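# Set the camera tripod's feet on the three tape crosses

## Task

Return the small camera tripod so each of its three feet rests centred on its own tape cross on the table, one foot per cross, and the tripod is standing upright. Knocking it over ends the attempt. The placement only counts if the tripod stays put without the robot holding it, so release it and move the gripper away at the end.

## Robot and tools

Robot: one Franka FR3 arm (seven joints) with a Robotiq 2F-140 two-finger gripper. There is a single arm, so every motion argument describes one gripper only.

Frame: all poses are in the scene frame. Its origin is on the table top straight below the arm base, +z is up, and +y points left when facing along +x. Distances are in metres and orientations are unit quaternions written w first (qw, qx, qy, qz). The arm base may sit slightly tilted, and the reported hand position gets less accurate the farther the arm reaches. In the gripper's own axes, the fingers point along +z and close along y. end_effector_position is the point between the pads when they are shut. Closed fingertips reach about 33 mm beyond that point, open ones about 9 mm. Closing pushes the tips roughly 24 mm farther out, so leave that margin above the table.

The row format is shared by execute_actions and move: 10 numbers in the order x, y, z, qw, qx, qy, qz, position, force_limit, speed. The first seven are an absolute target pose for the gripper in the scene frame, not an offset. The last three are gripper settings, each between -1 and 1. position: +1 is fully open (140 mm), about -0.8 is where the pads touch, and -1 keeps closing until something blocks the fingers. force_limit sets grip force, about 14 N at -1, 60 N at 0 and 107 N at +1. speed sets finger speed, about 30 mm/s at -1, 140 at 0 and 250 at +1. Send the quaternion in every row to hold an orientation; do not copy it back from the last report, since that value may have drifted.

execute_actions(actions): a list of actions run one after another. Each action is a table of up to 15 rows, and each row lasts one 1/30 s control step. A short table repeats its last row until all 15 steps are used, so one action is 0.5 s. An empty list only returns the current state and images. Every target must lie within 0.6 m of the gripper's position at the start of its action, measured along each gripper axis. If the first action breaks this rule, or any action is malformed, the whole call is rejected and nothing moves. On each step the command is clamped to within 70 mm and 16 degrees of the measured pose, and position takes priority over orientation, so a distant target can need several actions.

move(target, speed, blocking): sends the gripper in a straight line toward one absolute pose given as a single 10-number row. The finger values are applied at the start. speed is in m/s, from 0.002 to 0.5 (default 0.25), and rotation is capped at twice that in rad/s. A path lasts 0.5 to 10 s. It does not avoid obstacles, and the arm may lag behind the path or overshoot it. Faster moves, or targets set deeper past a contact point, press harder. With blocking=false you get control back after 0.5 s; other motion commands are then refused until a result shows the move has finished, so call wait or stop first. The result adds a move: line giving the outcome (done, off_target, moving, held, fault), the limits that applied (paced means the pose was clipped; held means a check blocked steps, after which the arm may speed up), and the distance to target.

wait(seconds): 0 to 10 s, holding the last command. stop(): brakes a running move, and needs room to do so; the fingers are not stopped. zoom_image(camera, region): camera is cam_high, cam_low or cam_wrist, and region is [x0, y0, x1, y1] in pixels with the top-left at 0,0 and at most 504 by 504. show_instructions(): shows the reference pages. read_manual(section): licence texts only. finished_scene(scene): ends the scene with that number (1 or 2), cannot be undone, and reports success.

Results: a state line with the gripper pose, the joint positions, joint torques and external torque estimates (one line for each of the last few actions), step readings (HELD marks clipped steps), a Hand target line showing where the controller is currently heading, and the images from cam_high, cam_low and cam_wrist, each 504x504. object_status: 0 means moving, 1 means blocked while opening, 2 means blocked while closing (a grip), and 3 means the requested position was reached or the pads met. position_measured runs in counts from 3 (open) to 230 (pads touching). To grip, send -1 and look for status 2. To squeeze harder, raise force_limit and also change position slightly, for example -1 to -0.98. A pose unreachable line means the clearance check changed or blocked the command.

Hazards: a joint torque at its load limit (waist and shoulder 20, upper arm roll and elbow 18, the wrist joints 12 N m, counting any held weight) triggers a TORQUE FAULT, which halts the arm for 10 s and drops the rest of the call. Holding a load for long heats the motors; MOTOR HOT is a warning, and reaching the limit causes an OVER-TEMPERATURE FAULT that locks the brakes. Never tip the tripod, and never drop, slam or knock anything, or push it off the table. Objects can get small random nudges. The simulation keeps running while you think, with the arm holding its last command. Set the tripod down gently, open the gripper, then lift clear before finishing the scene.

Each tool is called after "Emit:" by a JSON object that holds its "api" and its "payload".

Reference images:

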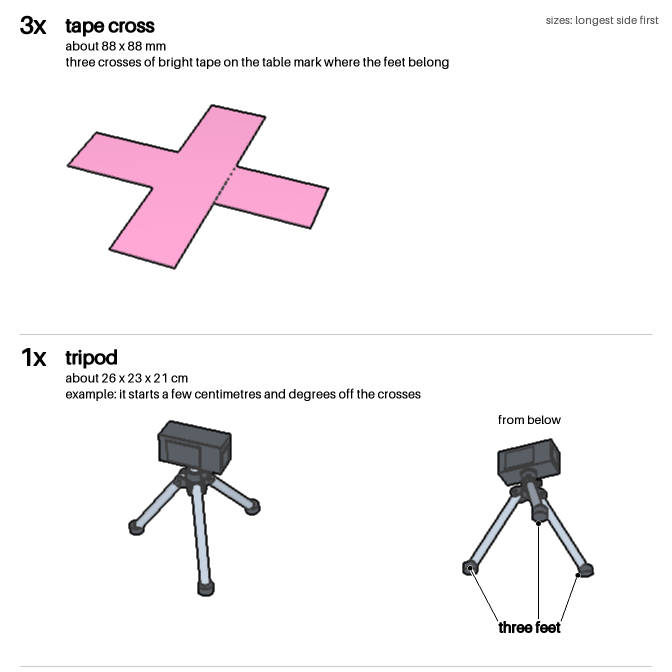

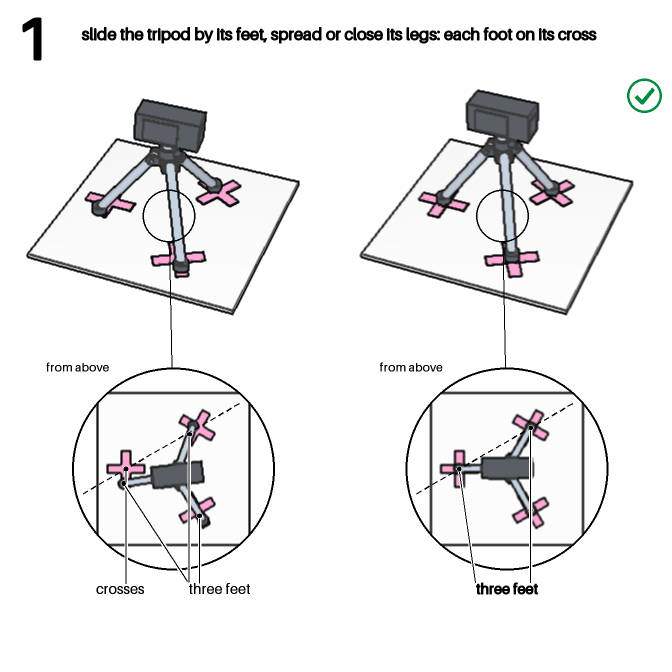

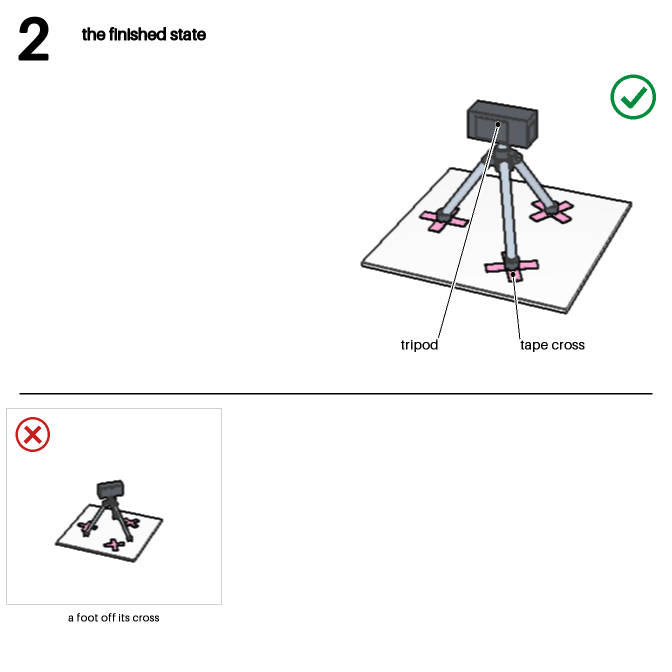

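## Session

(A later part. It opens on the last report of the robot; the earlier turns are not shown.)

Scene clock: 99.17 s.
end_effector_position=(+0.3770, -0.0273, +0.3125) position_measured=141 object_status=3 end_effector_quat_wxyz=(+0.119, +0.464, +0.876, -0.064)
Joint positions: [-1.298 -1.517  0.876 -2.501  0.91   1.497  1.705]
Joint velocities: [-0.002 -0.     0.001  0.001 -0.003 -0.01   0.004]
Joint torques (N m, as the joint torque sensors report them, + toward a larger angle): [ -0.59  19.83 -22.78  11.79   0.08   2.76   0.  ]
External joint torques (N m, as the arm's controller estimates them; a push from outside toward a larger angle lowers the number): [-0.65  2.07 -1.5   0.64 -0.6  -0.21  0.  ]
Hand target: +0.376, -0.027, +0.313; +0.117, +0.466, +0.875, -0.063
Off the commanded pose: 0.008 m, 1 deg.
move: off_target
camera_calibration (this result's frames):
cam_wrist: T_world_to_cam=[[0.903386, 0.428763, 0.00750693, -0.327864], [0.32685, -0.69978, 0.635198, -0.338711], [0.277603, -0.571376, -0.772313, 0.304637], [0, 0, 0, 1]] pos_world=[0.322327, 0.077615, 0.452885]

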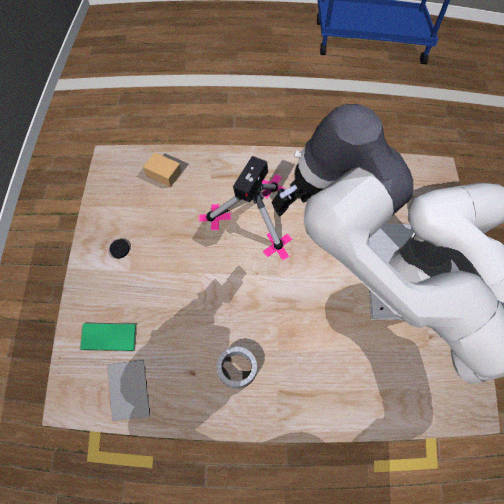

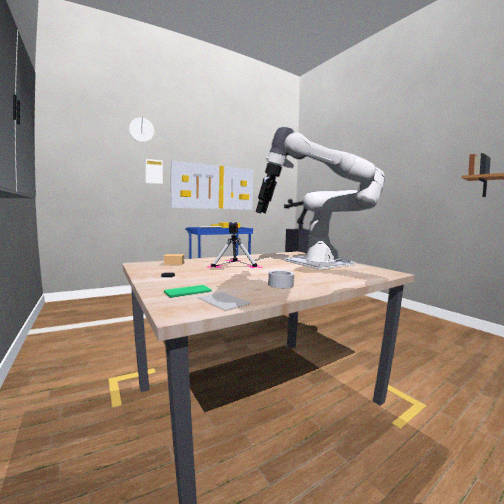

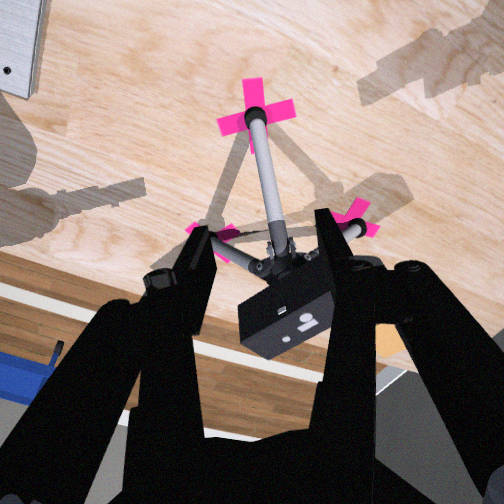

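Emit:
{"api": "move", "payload": {"target": [0.50,-0.10,0.33,0,0.5,-0.866,0,-0.1,-0.9,0], "speed": 0.4}}

Emit:
{"api": "move", "payload": {"target": [0.62,-0.155,0.30,0.0034,0.991,0.026,-0.1305,-0.1,-0.9,0], "speed": 0.4}}

Emit:
{"api": "move", "payload": {"target": [0.608,-0.155,0.08,0.0034,0.991,0.026,-0.1305,-0.1,-0.9,0], "speed": 0.15}}

Scene clock: 107.90 s.
end_effector_position=(+0.4959, -0.1112, +0.3253) position_measured=141 object_status=3 end_effector_quat_wxyz=(-0.007, -0.486, +0.874, +0.001)
Joint positions: [-1.107 -0.252  0.854 -2.015  0.181  1.834  0.197]
Joint velocities: [-0.     0.     0.001  0.001 -0.    -0.    -0.031]
Joint torques (N m, as the joint torque sensors report them, + toward a larger angle): [  1.57 -11.1   -7.85  24.6    0.2    2.3   -0.28]
External joint torques (N m, as the arm's controller estimates them; a push from outside toward a larger angle lowers the number): [ 1.36  1.35 -2.01  0.51 -0.56 -0.17 -0.28]
Hand target: +0.496, -0.111, +0.325; -0.008, -0.491, +0.871, +0.001
Off the commanded pose: 0.013 m, 2 deg.
move: off_target
camera_calibration (this result's frames):
cam_wrist: T_world_to_cam=[[-0.760127, 0.649253, -0.0260088, 0.461026], [0.588208, 0.70456, 0.396997, -0.340384], [0.276076, 0.28647, -0.917451, 0.376888], [0, 0, 0, 1]] pos_world=[0.446605, -0.167468, 0.492899]

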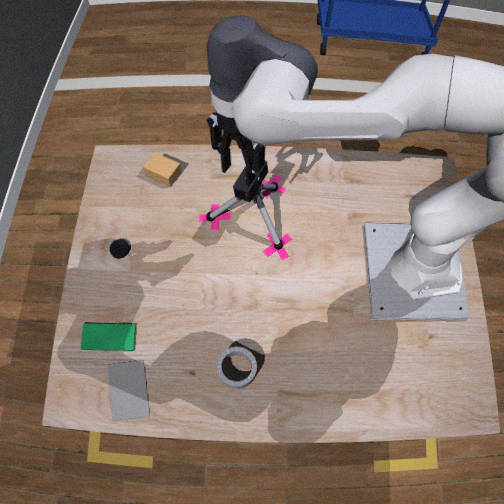

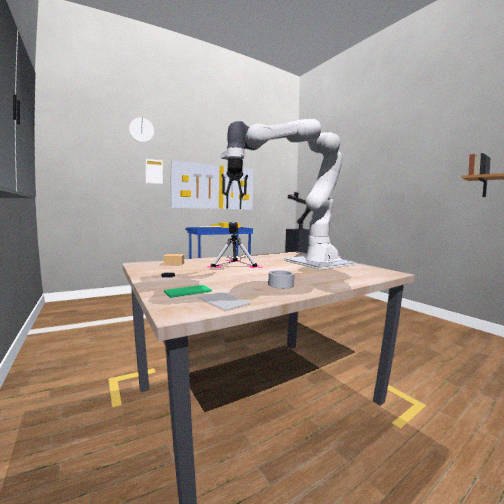

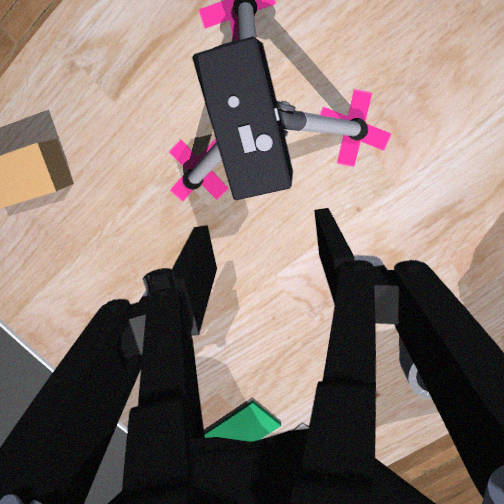

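Scene clock: 111.80 s.
end_effector_position=(+0.6171, -0.1578, +0.2910) position_measured=141 object_status=3 end_effector_quat_wxyz=(+0.011, +0.990, +0.020, -0.140)
Joint positions: [-0.727  0.849  1.107 -0.996 -0.75   1.212 -1.528]
Joint velocities: [ 0.002  0.     0.001  0.004 -0.    -0.008 -0.029]
Joint torques (N m, as the joint torque sensors report them, + toward a larger angle): [  1.46 -45.56  15.24  17.62   0.25   1.55  -0.36]
External joint torques (N m, as the arm's controller estimates them; a push from outside toward a larger angle lowers the number): [ 1.18 -0.09 -1.29  1.21 -0.62 -0.2  -0.36]
Hand target: +0.617, -0.158, +0.291; +0.011, +0.990, +0.025, -0.141
Off the commanded pose: 0.010 m, 2 deg.
move: off_target
camera_calibration (this result's frames):
cam_wrist: T_world_to_cam=[[-0.111377, -0.993407, 0.0271703, -0.0925099], [-0.760623, 0.10281, 0.641002, 0.301166], [-0.639569, 0.0507262, -0.767059, 0.809413], [0, 0, 0, 1]] pos_world=[0.736446, -0.163921, 0.430333]

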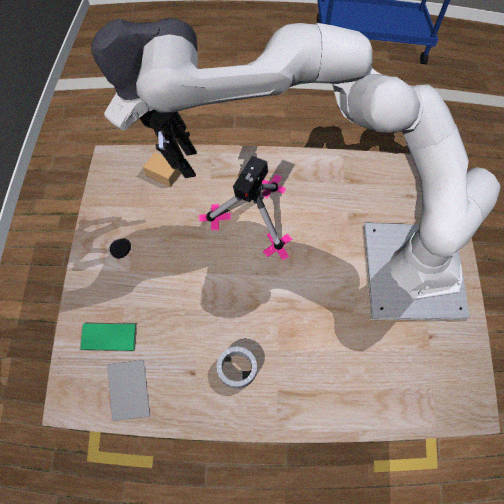

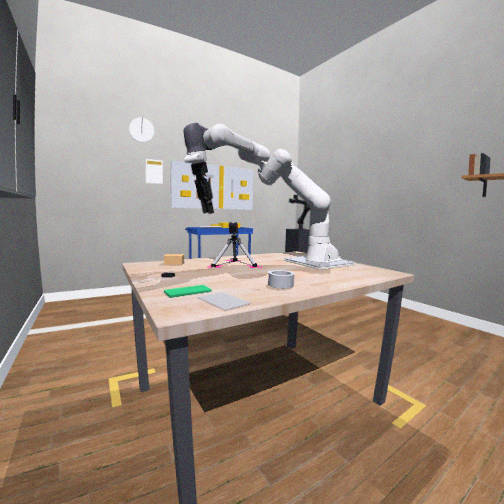

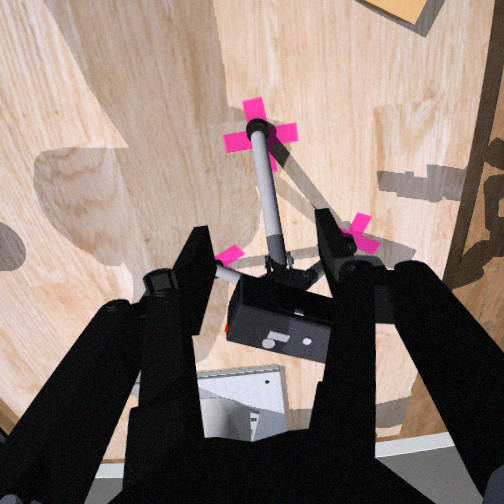

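Scene clock: 113.83 s.
end_effector_position=(+0.6046, -0.1530, +0.0800) position_measured=141 object_status=3 end_effector_quat_wxyz=(+0.002, +0.991, +0.029, -0.132)
Joint positions: [-0.919  0.977  1.068 -1.477 -0.842  1.661 -1.406]
Joint velocities: [ 0.    -0.    -0.001 -0.001  0.     0.011  0.011]
Joint torques (N m, as the joint torque sensors report them, + toward a larger angle): [  0.48 -44.51  19.83  14.38   0.31   2.21   0.07]
External joint torques (N m, as the arm's controller estimates them; a push from outside toward a larger angle lowers the number): [ 0.19 -2.1  -2.49 -0.94 -0.6   0.41  0.08]
Hand target: +0.605, -0.154, +0.079; +0.004, +0.991, +0.026, -0.131
Off the commanded pose: 0.004 m, 0 deg.
move: off_target
camera_calibration (this result's frames):
cam_wrist: T_world_to_cam=[[-0.0946481, -0.9955, 0.0045796, -0.0920764], [-0.771804, 0.076284, 0.631268, 0.429914], [-0.628777, 0.0562138, -0.775551, 0.634351], [0, 0, 0, 1]] pos_world=[0.72196, -0.160117, 0.221002]

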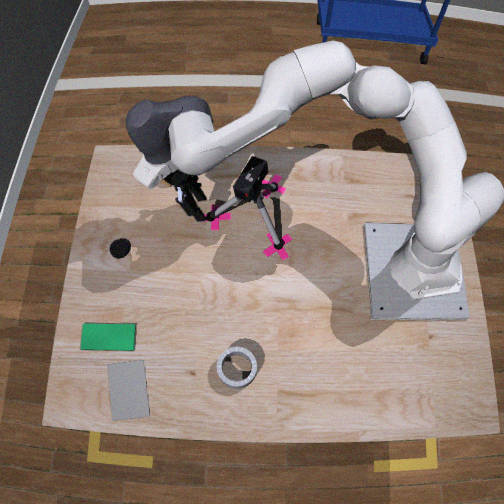

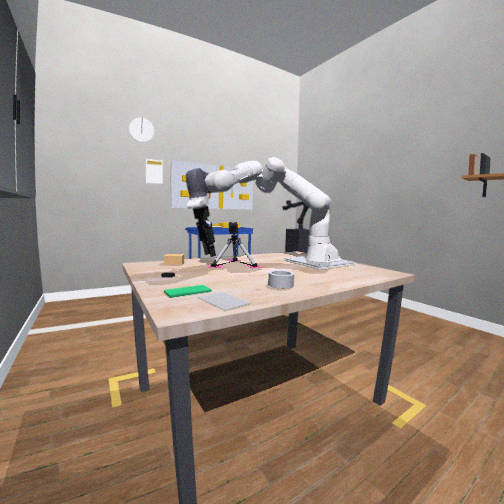

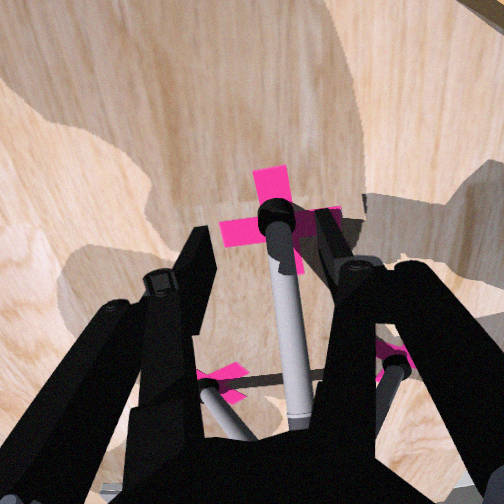

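Emit:
{"api": "move", "payload": {"target": [0.585,-0.162,0.04,0.0034,0.991,0.026,-0.1305,-0.2,-0.9,0], "speed": 0.04}}

Emit:
{"api": "zoom_image", "payload": {"camera": "cam_low", "region": [180, 200, 270, 290]}}

Scene clock: 118.10 s.
end_effector_position=(+0.5843, -0.1606, +0.0417) position_measured=154 object_status=3 end_effector_quat_wxyz=(+0.003, +0.991, +0.028, -0.132)
Joint positions: [-0.974  0.984  1.045 -1.584 -0.872  1.751 -1.386]
Joint velocities: [ 0.    -0.    -0.    -0.003 -0.     0.018  0.006]
Joint torques (N m, as the joint torque sensors report them, + toward a larger angle): [ -0.04 -42.16  20.    14.26   0.27   2.2    0.01]
External joint torques (N m, as the arm's controller estimates them; a push from outside toward a larger angle lowers the number): [-0.3  -1.06 -2.72 -0.53 -0.61  0.39  0.02]
Hand target: +0.584, -0.161, +0.040; +0.003, +0.991, +0.026, -0.130
Off the commanded pose: 0.002 m, 0 deg.
move: done
camera_calibration (this result's frames):
cam_wrist: T_world_to_cam=[[-0.0964107, -0.995327, 0.00532946, -0.100314], [-0.772295, 0.0781827, 0.630435, 0.439607], [-0.627906, 0.0566648, -0.776224, 0.591923], [0, 0, 0, 1]] pos_world=[0.701507, -0.167757, 0.182856]

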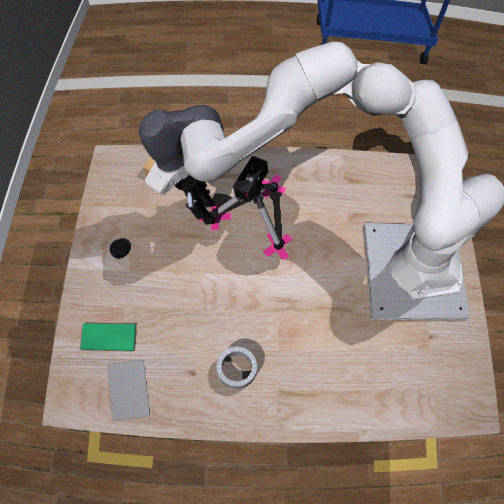

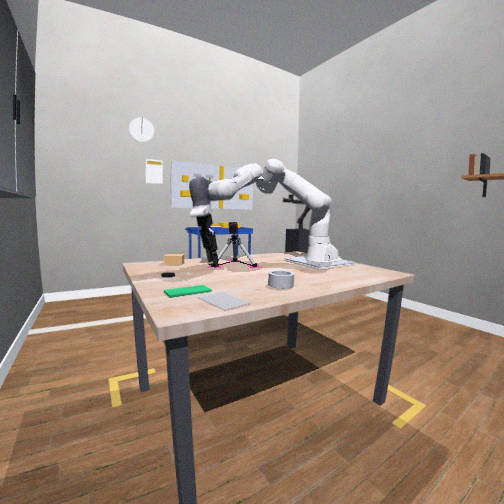

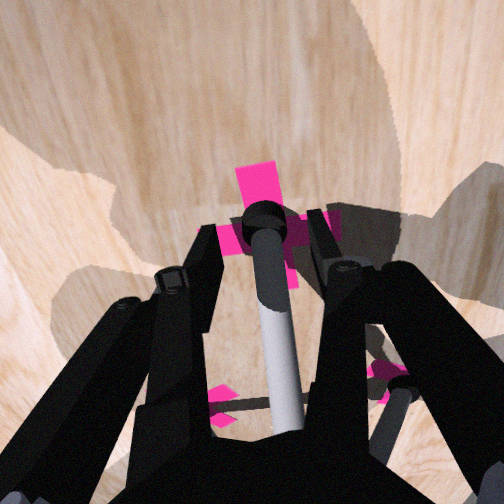

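Region (180, 200, 270, 290) of cam_low's 504x504 image, scaled by 5.600, with more detail than that image has.

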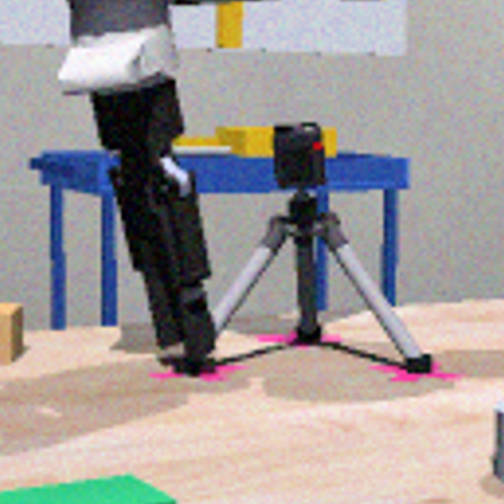

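Emit:
{"api": "move", "payload": {"target": [0.584,-0.163,0.033,0.0034,0.991,0.026,-0.1305,-0.3,-0.9,0], "speed": 0.02}}

Emit:
{"api": "move", "payload": {"target": [0.584,-0.163,0.033,0.0034,0.991,0.026,-0.1305,-1,-0.9,-0.8]}}

Emit:
{"api": "move", "payload": {"target": [0.583,-0.163,0.040,0.0034,0.991,0.026,-0.1305,-1,-0.9,-0.8], "speed": 0.015}}

Emit:
{"api": "move", "payload": {"target": [0.569,-0.164,0.040,0.0034,0.991,0.026,-0.1305,-1,-0.9,-0.8], "speed": 0.015}}

Emit:
{"api": "zoom_image", "payload": {"camera": "cam_high", "region": [180, 140, 320, 280]}}

Scene clock: 122.87 s.
end_effector_position=(+0.5840, -0.1636, +0.0347) position_measured=167 object_status=3 end_effector_quat_wxyz=(+0.003, +0.991, +0.026, -0.131)
Joint positions: [-0.974  0.991  1.034 -1.586 -0.878  1.763 -1.384]
Joint velocities: [ 0.     0.001 -0.001  0.     0.     0.007  0.001]
Joint torques (N m, as the joint torque sensors report them, + toward a larger angle): [  1.39 -41.89  20.27  13.46   0.28   2.34   0.04]
External joint torques (N m, as the arm's controller estimates them; a push from outside toward a larger angle lowers the number): [ 1.11 -0.77 -2.36 -1.15 -0.6   0.53  0.05]
Hand target: +0.584, -0.163, +0.033; +0.003, +0.991, +0.026, -0.131
Off the commanded pose: 0.002 m, 0 deg.
move: done
camera_calibration (this result's frames):
cam_wrist: T_world_to_cam=[[-0.100762, -0.994891, 0.00630004, -0.100698], [-0.773098, 0.0822817, 0.628927, 0.445187], [-0.626232, 0.0585015, -0.777439, 0.58583], [0, 0, 0, 1]] pos_world=[0.700893, -0.171086, 0.176091]

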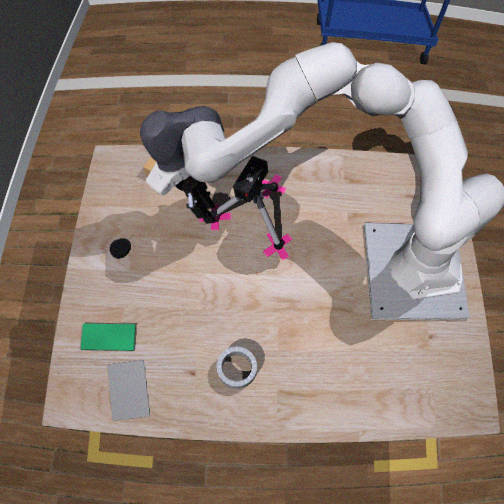

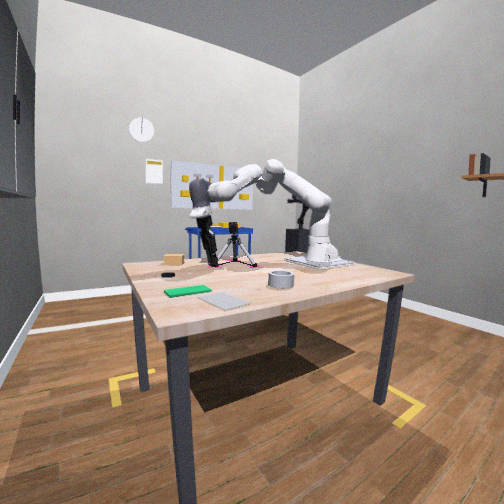

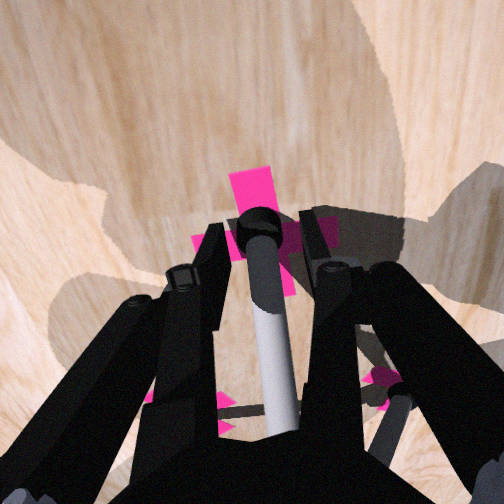

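Scene clock: 123.57 s.
end_effector_position=(+0.5843, -0.1631, +0.0347) position_measured=196 object_status=2 end_effector_quat_wxyz=(+0.003, +0.991, +0.027, -0.130)
Joint positions: [-0.973  0.991  1.034 -1.586 -0.878  1.764 -1.384]
Joint velocities: [-0.    -0.    -0.    -0.001 -0.002 -0.     0.001]
Joint torques (N m, as the joint torque sensors report them, + toward a larger angle): [  1.25 -41.56  19.95  13.78   0.34   2.33   0.04]
External joint torques (N m, as the arm's controller estimates them; a push from outside toward a larger angle lowers the number): [ 1.06 -0.33 -2.7  -0.92 -0.52  0.51  0.05]
Hand target: +0.584, -0.163, +0.033; +0.003, +0.991, +0.026, -0.131
Off the commanded pose: 0.002 m, 0 deg.
move: done
camera_calibration (this result's frames):
cam_wrist: T_world_to_cam=[[-0.100012, -0.994968, 0.00606344, -0.100588], [-0.773572, 0.0815878, 0.628434, 0.44559], [-0.625767, 0.0581607, -0.777839, 0.585703], [0, 0, 0, 1]] pos_world=[0.701149, -0.170501, 0.176168]

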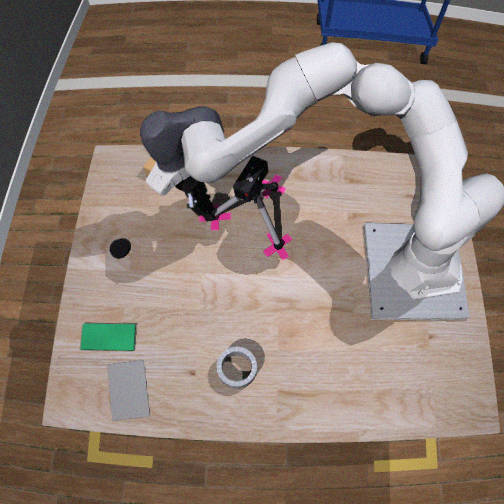

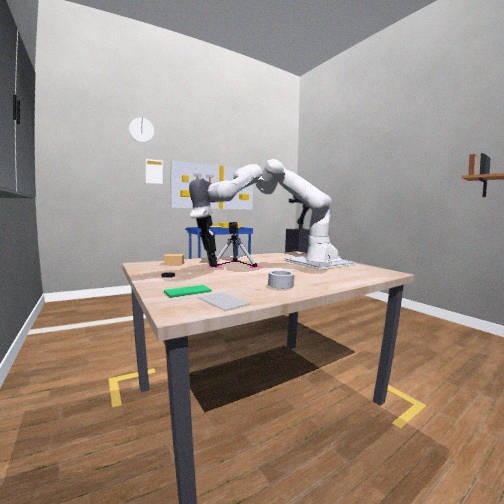

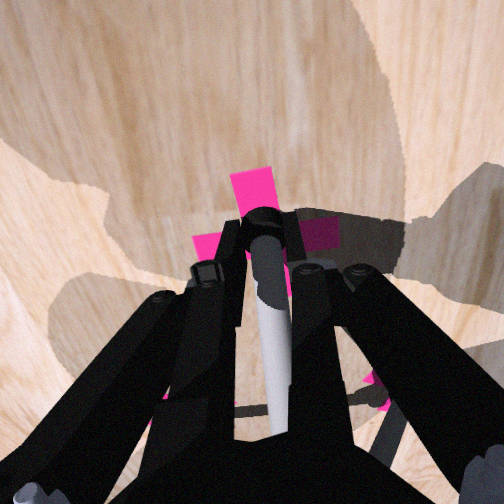

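Scene clock: 124.27 s.
end_effector_position=(+0.5841, -0.1631, +0.0387) position_measured=197 object_status=2 end_effector_quat_wxyz=(+0.004, +0.991, +0.027, -0.130)
Joint positions: [-0.976  0.984  1.039 -1.589 -0.874  1.762 -1.384]
Joint velocities: [-0.002 -0.003 -0.001 -0.001  0.002 -0.    -0.001]
Joint torques (N m, as the joint torque sensors report them, + toward a larger angle): [ -0.43 -43.9   22.19  13.51   1.57   1.57  -0.09]
External joint torques (N m, as the arm's controller estimates them; a push from outside toward a larger angle lowers the number): [-0.63 -2.93 -0.35 -1.25  0.7  -0.24 -0.08]
Hand target: +0.583, -0.163, +0.040; +0.003, +0.991, +0.026, -0.130
Off the commanded pose: 0.002 m, 0 deg.
move: done
camera_calibration (this result's frames):
cam_wrist: T_world_to_cam=[[-0.100105, -0.99495, 0.00727667, -0.100653], [-0.774439, 0.0825061, 0.627246, 0.443668], [-0.624679, 0.0571552, -0.778787, 0.587874], [0, 0, 0, 1]] pos_world=[0.70075, -0.17035, 0.180272]

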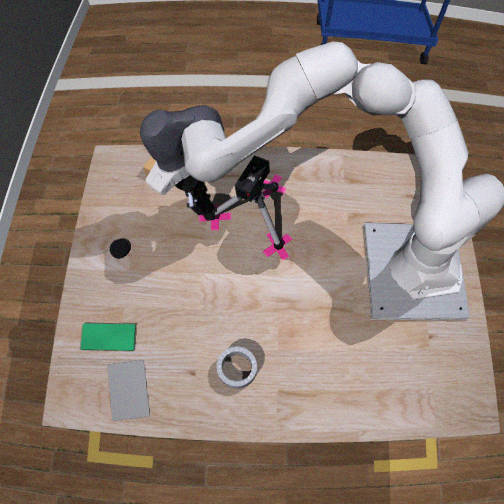

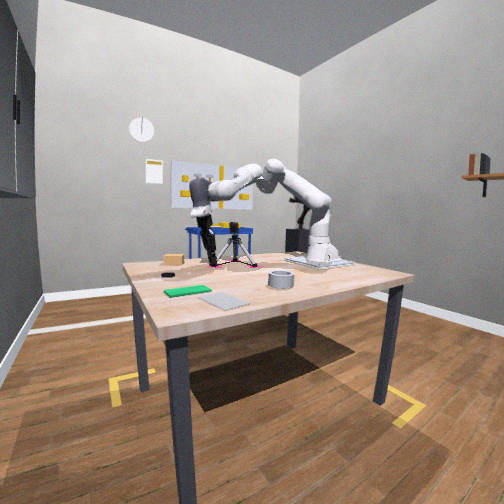

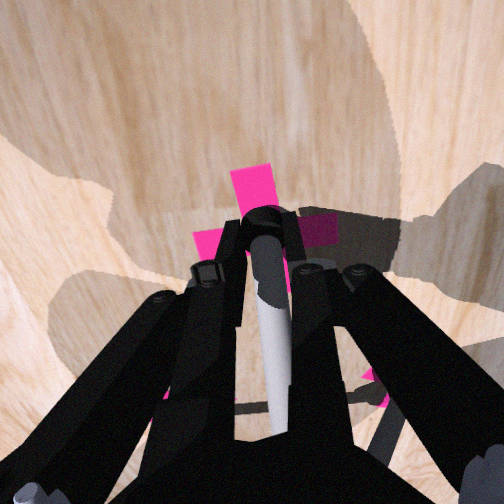

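Scene clock: 125.50 s.
end_effector_position=(+0.5701, -0.1638, +0.0396) position_measured=197 object_status=2 end_effector_quat_wxyz=(+0.003, +0.991, +0.028, -0.130)
Joint positions: [-1.02   0.958  1.054 -1.654 -0.871  1.781 -1.379]
Joint velocities: [-0.003 -0.003  0.002 -0.006  0.002  0.006  0.004]
Joint torques (N m, as the joint torque sensors report them, + toward a larger angle): [ -0.34 -42.66  21.79  13.4    1.54   1.85   0.08]
External joint torques (N m, as the arm's controller estimates them; a push from outside toward a larger angle lowers the number): [-0.76 -3.29 -0.92 -1.27  0.66  0.02  0.08]
Hand target: +0.569, -0.164, +0.040; +0.003, +0.991, +0.026, -0.130
Off the commanded pose: 0.001 m, 0 deg.
move: done
camera_calibration (this result's frames):
cam_wrist: T_world_to_cam=[[-0.0964735, -0.995316, 0.00617302, -0.104846], [-0.774264, 0.0789418, 0.62792, 0.431558], [-0.625466, 0.0557981, -0.778253, 0.580123], [0, 0, 0, 1]] pos_world=[0.686873, -0.170793, 0.181146]

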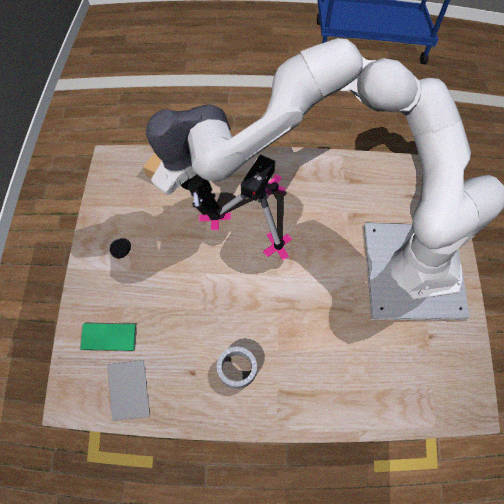

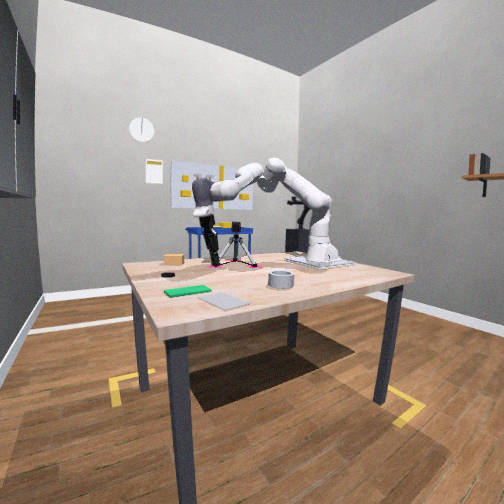

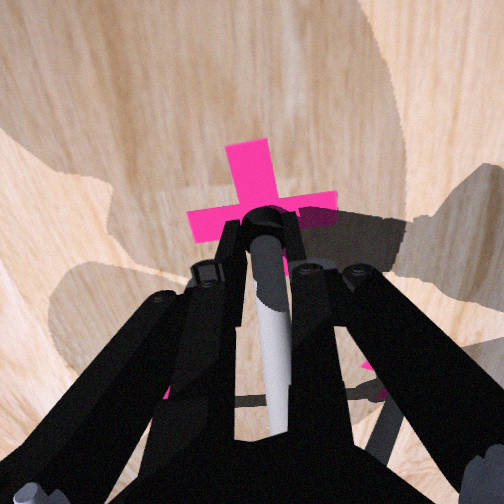

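Region (180, 140, 320, 280) of cam_high's 504x504 image, scaled by 3.600, with more detail than that image has.

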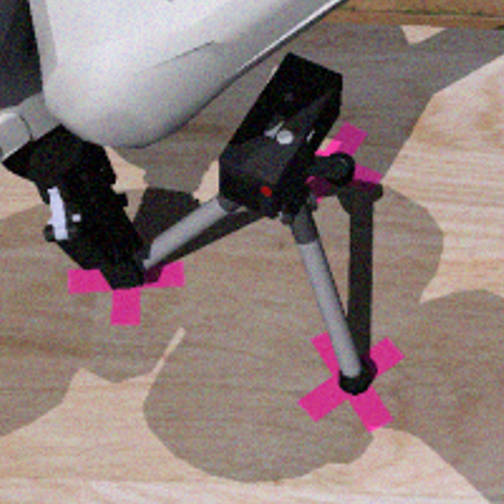

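Good. Lower, release, go back to C.

Emit:
{"api": "move", "payload": {"target": [0.571,-0.163,0.033,0.0034,0.991,0.026,-0.1305,-1,-0.9,-0.8], "speed": 0.012}}

Emit:
{"api": "move", "payload": {"target": [0.571,-0.163,0.034,0.0034,0.991,0.026,-0.1305,-0.1,-0.9,-0.3]}}

Emit:
{"api": "move", "payload": {"target": [0.59,-0.17,0.31,0.0034,0.991,0.026,-0.1305,-0.1,-0.9,-0.3]}}

Emit:
{"api": "move", "payload": {"target": [0.37,-0.31,0.31,-0.113,0.4957,-0.8586,-0.0653,-0.1,-0.9,0], "speed": 0.4}}

Emit:
{"api": "move", "payload": {"target": [0.388,-0.283,0.08,-0.113,0.4957,-0.8586,-0.0653,-0.1,-0.9,0], "speed": 0.15}}

Emit:
{"api": "zoom_image", "payload": {"camera": "cam_high", "region": [180, 140, 320, 280]}}

Scene clock: 130.67 s.
end_effector_position=(+0.5703, -0.1634, +0.0345) position_measured=197 object_status=2 end_effector_quat_wxyz=(+0.003, +0.991, +0.028, -0.131)
Joint positions: [-1.013  0.964  1.045 -1.652 -0.874  1.788 -1.376]
Joint velocities: [ 0.     0.001  0.     0.     0.    -0.001  0.002]
Joint torques (N m, as the joint torque sensors report them, + toward a larger angle): [  2.58 -39.29  19.61  15.44   0.48   2.25   0.04]
External joint torques (N m, as the arm's controller estimates them; a push from outside toward a larger angle lowers the number): [ 2.44  0.35 -2.94  0.75 -0.38  0.44  0.04]
Hand target: +0.571, -0.163, +0.033; +0.004, +0.991, +0.026, -0.131
Off the commanded pose: 0.002 m, 0 deg.
move: done
camera_calibration (this result's frames):
cam_wrist: T_world_to_cam=[[-0.0981392, -0.995151, 0.00654547, -0.10345], [-0.773307, 0.0803981, 0.628914, 0.434586], [-0.626391, 0.0566594, -0.777447, 0.576845], [0, 0, 0, 1]] pos_world=[0.687247, -0.170572, 0.175827]

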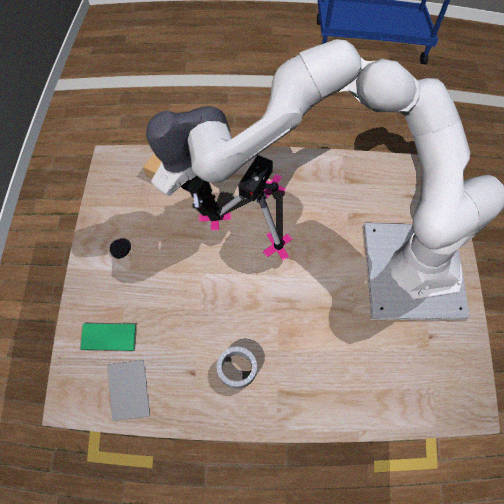

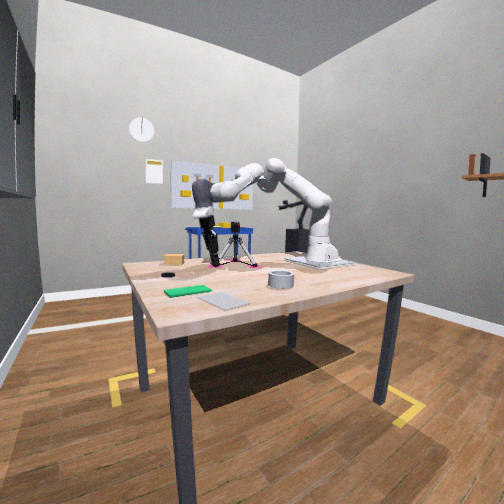

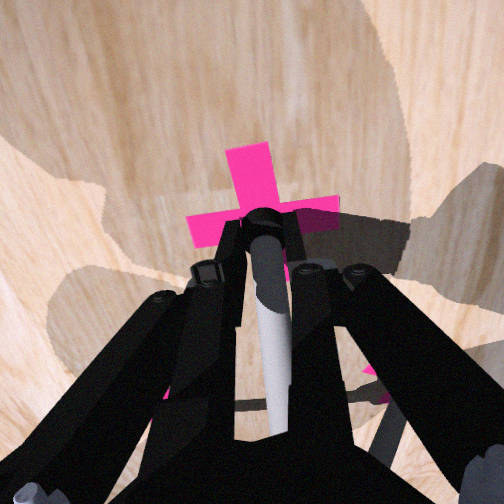

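Scene clock: 131.37 s.
end_effector_position=(+0.5703, -0.1631, +0.0345) position_measured=141 object_status=3 end_effector_quat_wxyz=(+0.003, +0.991, +0.028, -0.131)
Joint positions: [-1.013  0.964  1.045 -1.652 -0.874  1.787 -1.376]
Joint velocities: [ 0.     0.     0.001 -0.001 -0.    -0.    -0.001]
Joint torques (N m, as the joint torque sensors report them, + toward a larger angle): [  1.85 -40.04  20.16  15.87   0.83   2.07   0.05]
External joint torques (N m, as the arm's controller estimates them; a push from outside toward a larger angle lowers the number): [ 1.59 -0.43 -2.44  1.25 -0.03  0.26  0.05]
Hand target: +0.571, -0.163, +0.034; +0.003, +0.991, +0.026, -0.131
Off the commanded pose: 0.001 m, 0 deg.
move: done
camera_calibration (this result's frames):
cam_wrist: T_world_to_cam=[[-0.0977495, -0.995188, 0.00673591, -0.103419], [-0.773169, 0.0802005, 0.629108, 0.434437], [-0.626621, 0.056287, -0.777289, 0.576916], [0, 0, 0, 1]] pos_world=[0.687292, -0.170237, 0.175819]

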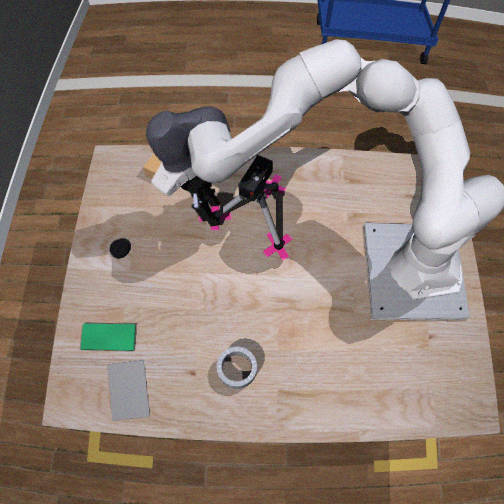

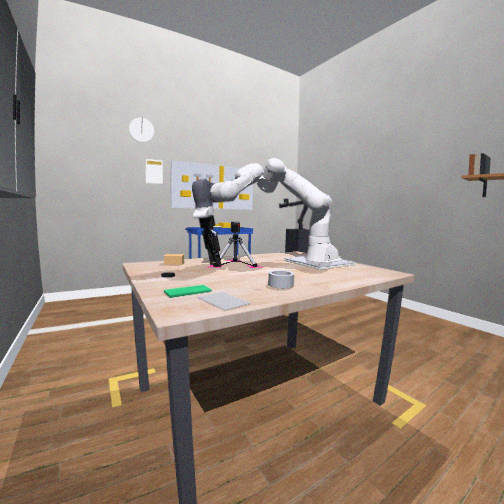

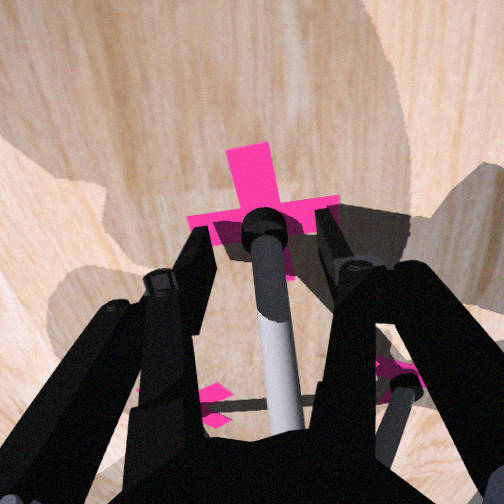

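Scene clock: 133.27 s.
end_effector_position=(+0.5946, -0.1708, +0.3112) position_measured=141 object_status=3 end_effector_quat_wxyz=(+0.001, +0.992, +0.022, -0.128)
Joint positions: [-0.875  0.769  1.175 -1.132 -0.694  1.252 -1.539]
Joint velocities: [ 0.003  0.001  0.001  0.002 -0.002 -0.014 -0.019]
Joint torques (N m, as the joint torque sensors report them, + toward a larger angle): [  2.39 -41.13  15.05  18.47   0.3    1.58  -0.27]
External joint torques (N m, as the arm's controller estimates them; a push from outside toward a larger angle lowers the number): [ 2.09 -0.09 -2.15  1.35 -0.61 -0.25 -0.27]
Hand target: +0.594, -0.172, +0.311; +0.002, +0.991, +0.026, -0.130
Off the commanded pose: 0.005 m, 1 deg.
move: off_target
camera_calibration (this result's frames):
cam_wrist: T_world_to_cam=[[-0.109671, -0.993961, 0.00369417, -0.102332], [-0.776222, 0.0879666, 0.624293, 0.284369], [-0.620848, 0.0655994, -0.781182, 0.806988], [0, 0, 0, 1]] pos_world=[0.710527, -0.179667, 0.453252]

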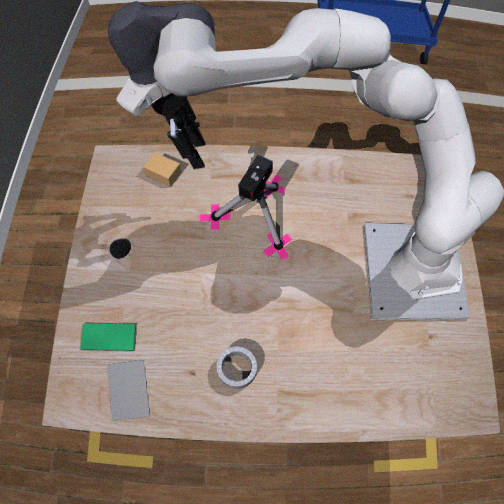

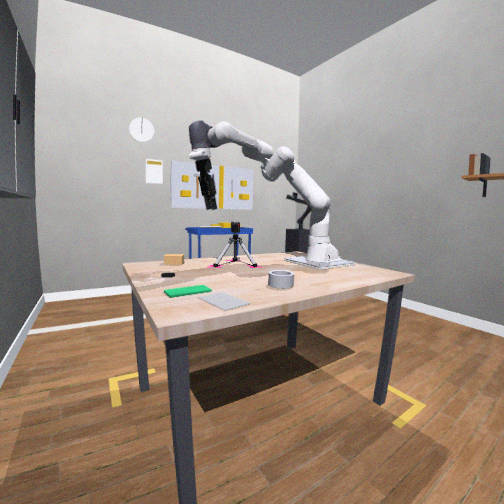

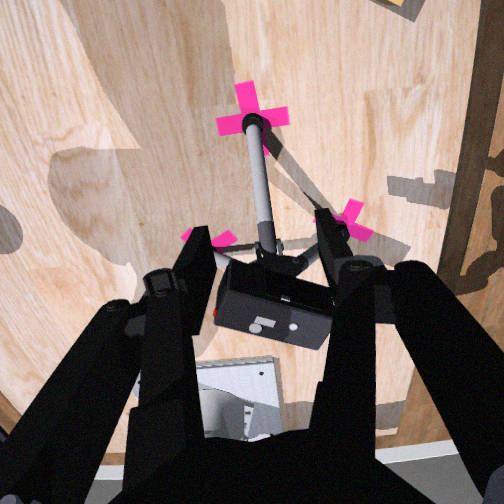

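Scene clock: 136.70 s.
end_effector_position=(+0.3730, -0.3029, +0.3231) position_measured=141 object_status=3 end_effector_quat_wxyz=(+0.135, -0.504, +0.851, +0.060)
Joint positions: [-1.835 -0.358  0.894 -2.072  0.549  1.694 -0.641]
Joint velocities: [ 0.001 -0.     0.001 -0.     0.001  0.001  0.029]
Joint torques (N m, as the joint torque sensors report them, + toward a larger angle): [-0.7  -8.3  -8.96 21.59  1.95  2.49 -0.02]
External joint torques (N m, as the arm's controller estimates them; a push from outside toward a larger angle lowers the number): [-0.9  -0.76 -0.26 -1.79  0.66  0.44 -0.01]
Hand target: +0.373, -0.303, +0.322; +0.134, -0.498, +0.854, +0.060
Off the commanded pose: 0.015 m, 3 deg.
move: off_target
camera_calibration (this result's frames):
cam_wrist: T_world_to_cam=[[-0.789932, 0.612825, -0.0213061, 0.490533], [0.451262, 0.604501, 0.656461, -0.195241], [0.415175, 0.508945, -0.754059, 0.426493], [0, 0, 0, 1]] pos_world=[0.298523, -0.399649, 0.460221]

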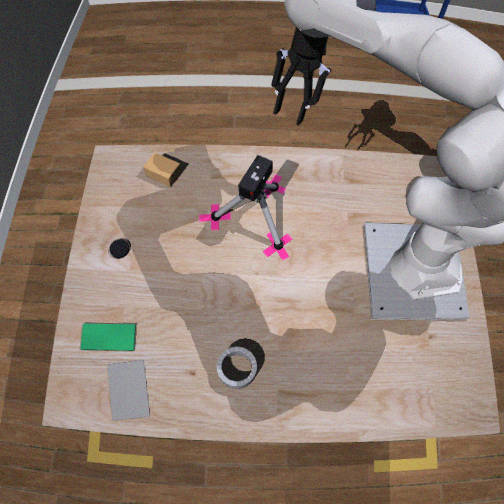

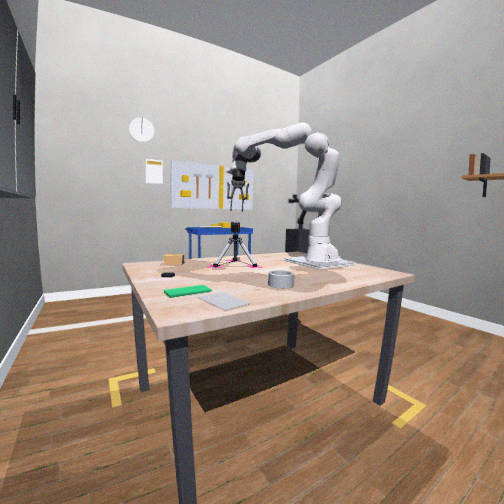

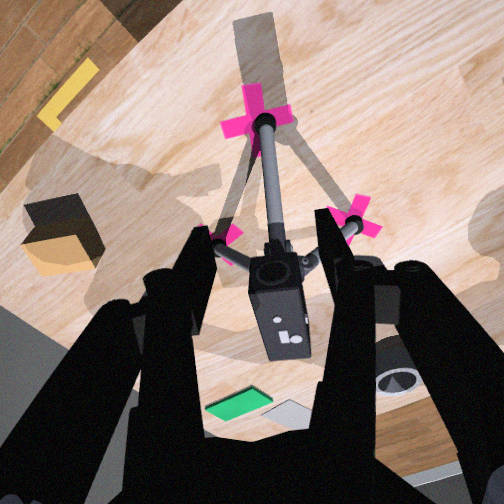

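Scene clock: 139.43 s.
end_effector_position=(+0.3863, -0.2816, +0.0740) position_measured=141 object_status=3 end_effector_quat_wxyz=(+0.108, -0.497, +0.858, +0.069)
Joint positions: [-1.775  0.223  1.062 -2.409  0.076  2.449 -0.299]
Joint velocities: [ 0.011  0.    -0.01   0.002 -0.    -0.004  0.029]
Joint torques (N m, as the joint torque sensors report them, + toward a larger angle): [  2.07 -18.69   2.84  20.78   0.18   1.94   0.04]
External joint torques (N m, as the arm's controller estimates them; a push from outside toward a larger angle lowers the number): [ 2.1  -1.08 -2.81  1.73 -0.17 -0.28  0.05]
Hand target: +0.386, -0.282, +0.075; +0.107, -0.493, +0.861, +0.069
Off the commanded pose: 0.006 m, 1 deg.
move: off_target
camera_calibration (this result's frames):
cam_wrist: T_world_to_cam=[[-0.782016, 0.62301, 0.017596, 0.479607], [0.495663, 0.604555, 0.623563, -0.065238], [0.377848, 0.496358, -0.781575, 0.235177], [0, 0, 0, 1]] pos_world=[0.318535, -0.376092, 0.216049]

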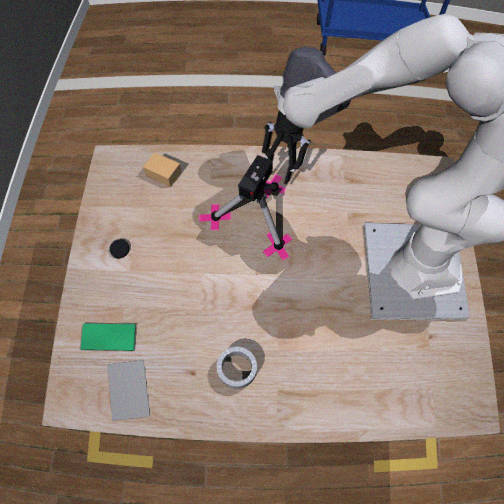

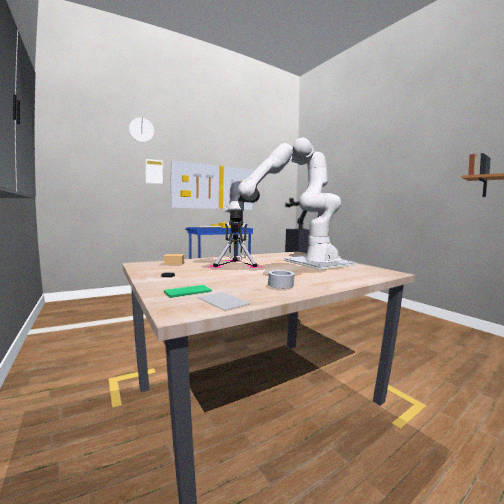

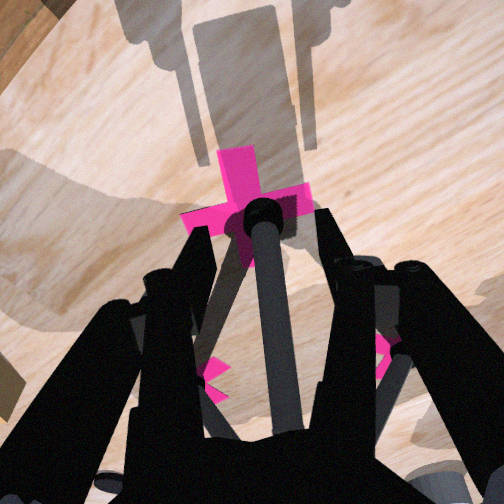

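Region (180, 140, 320, 280) of cam_high's 504x504 image, scaled by 3.600, with more detail than that image has.

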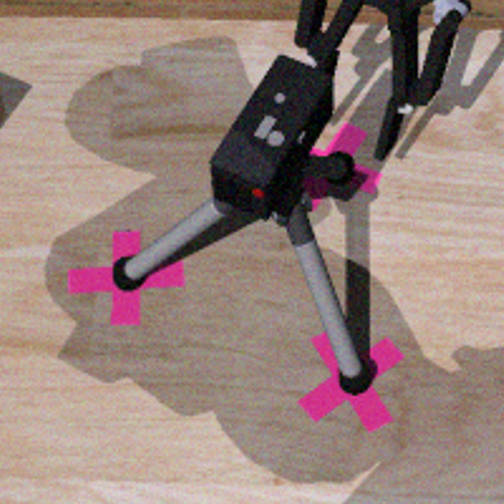

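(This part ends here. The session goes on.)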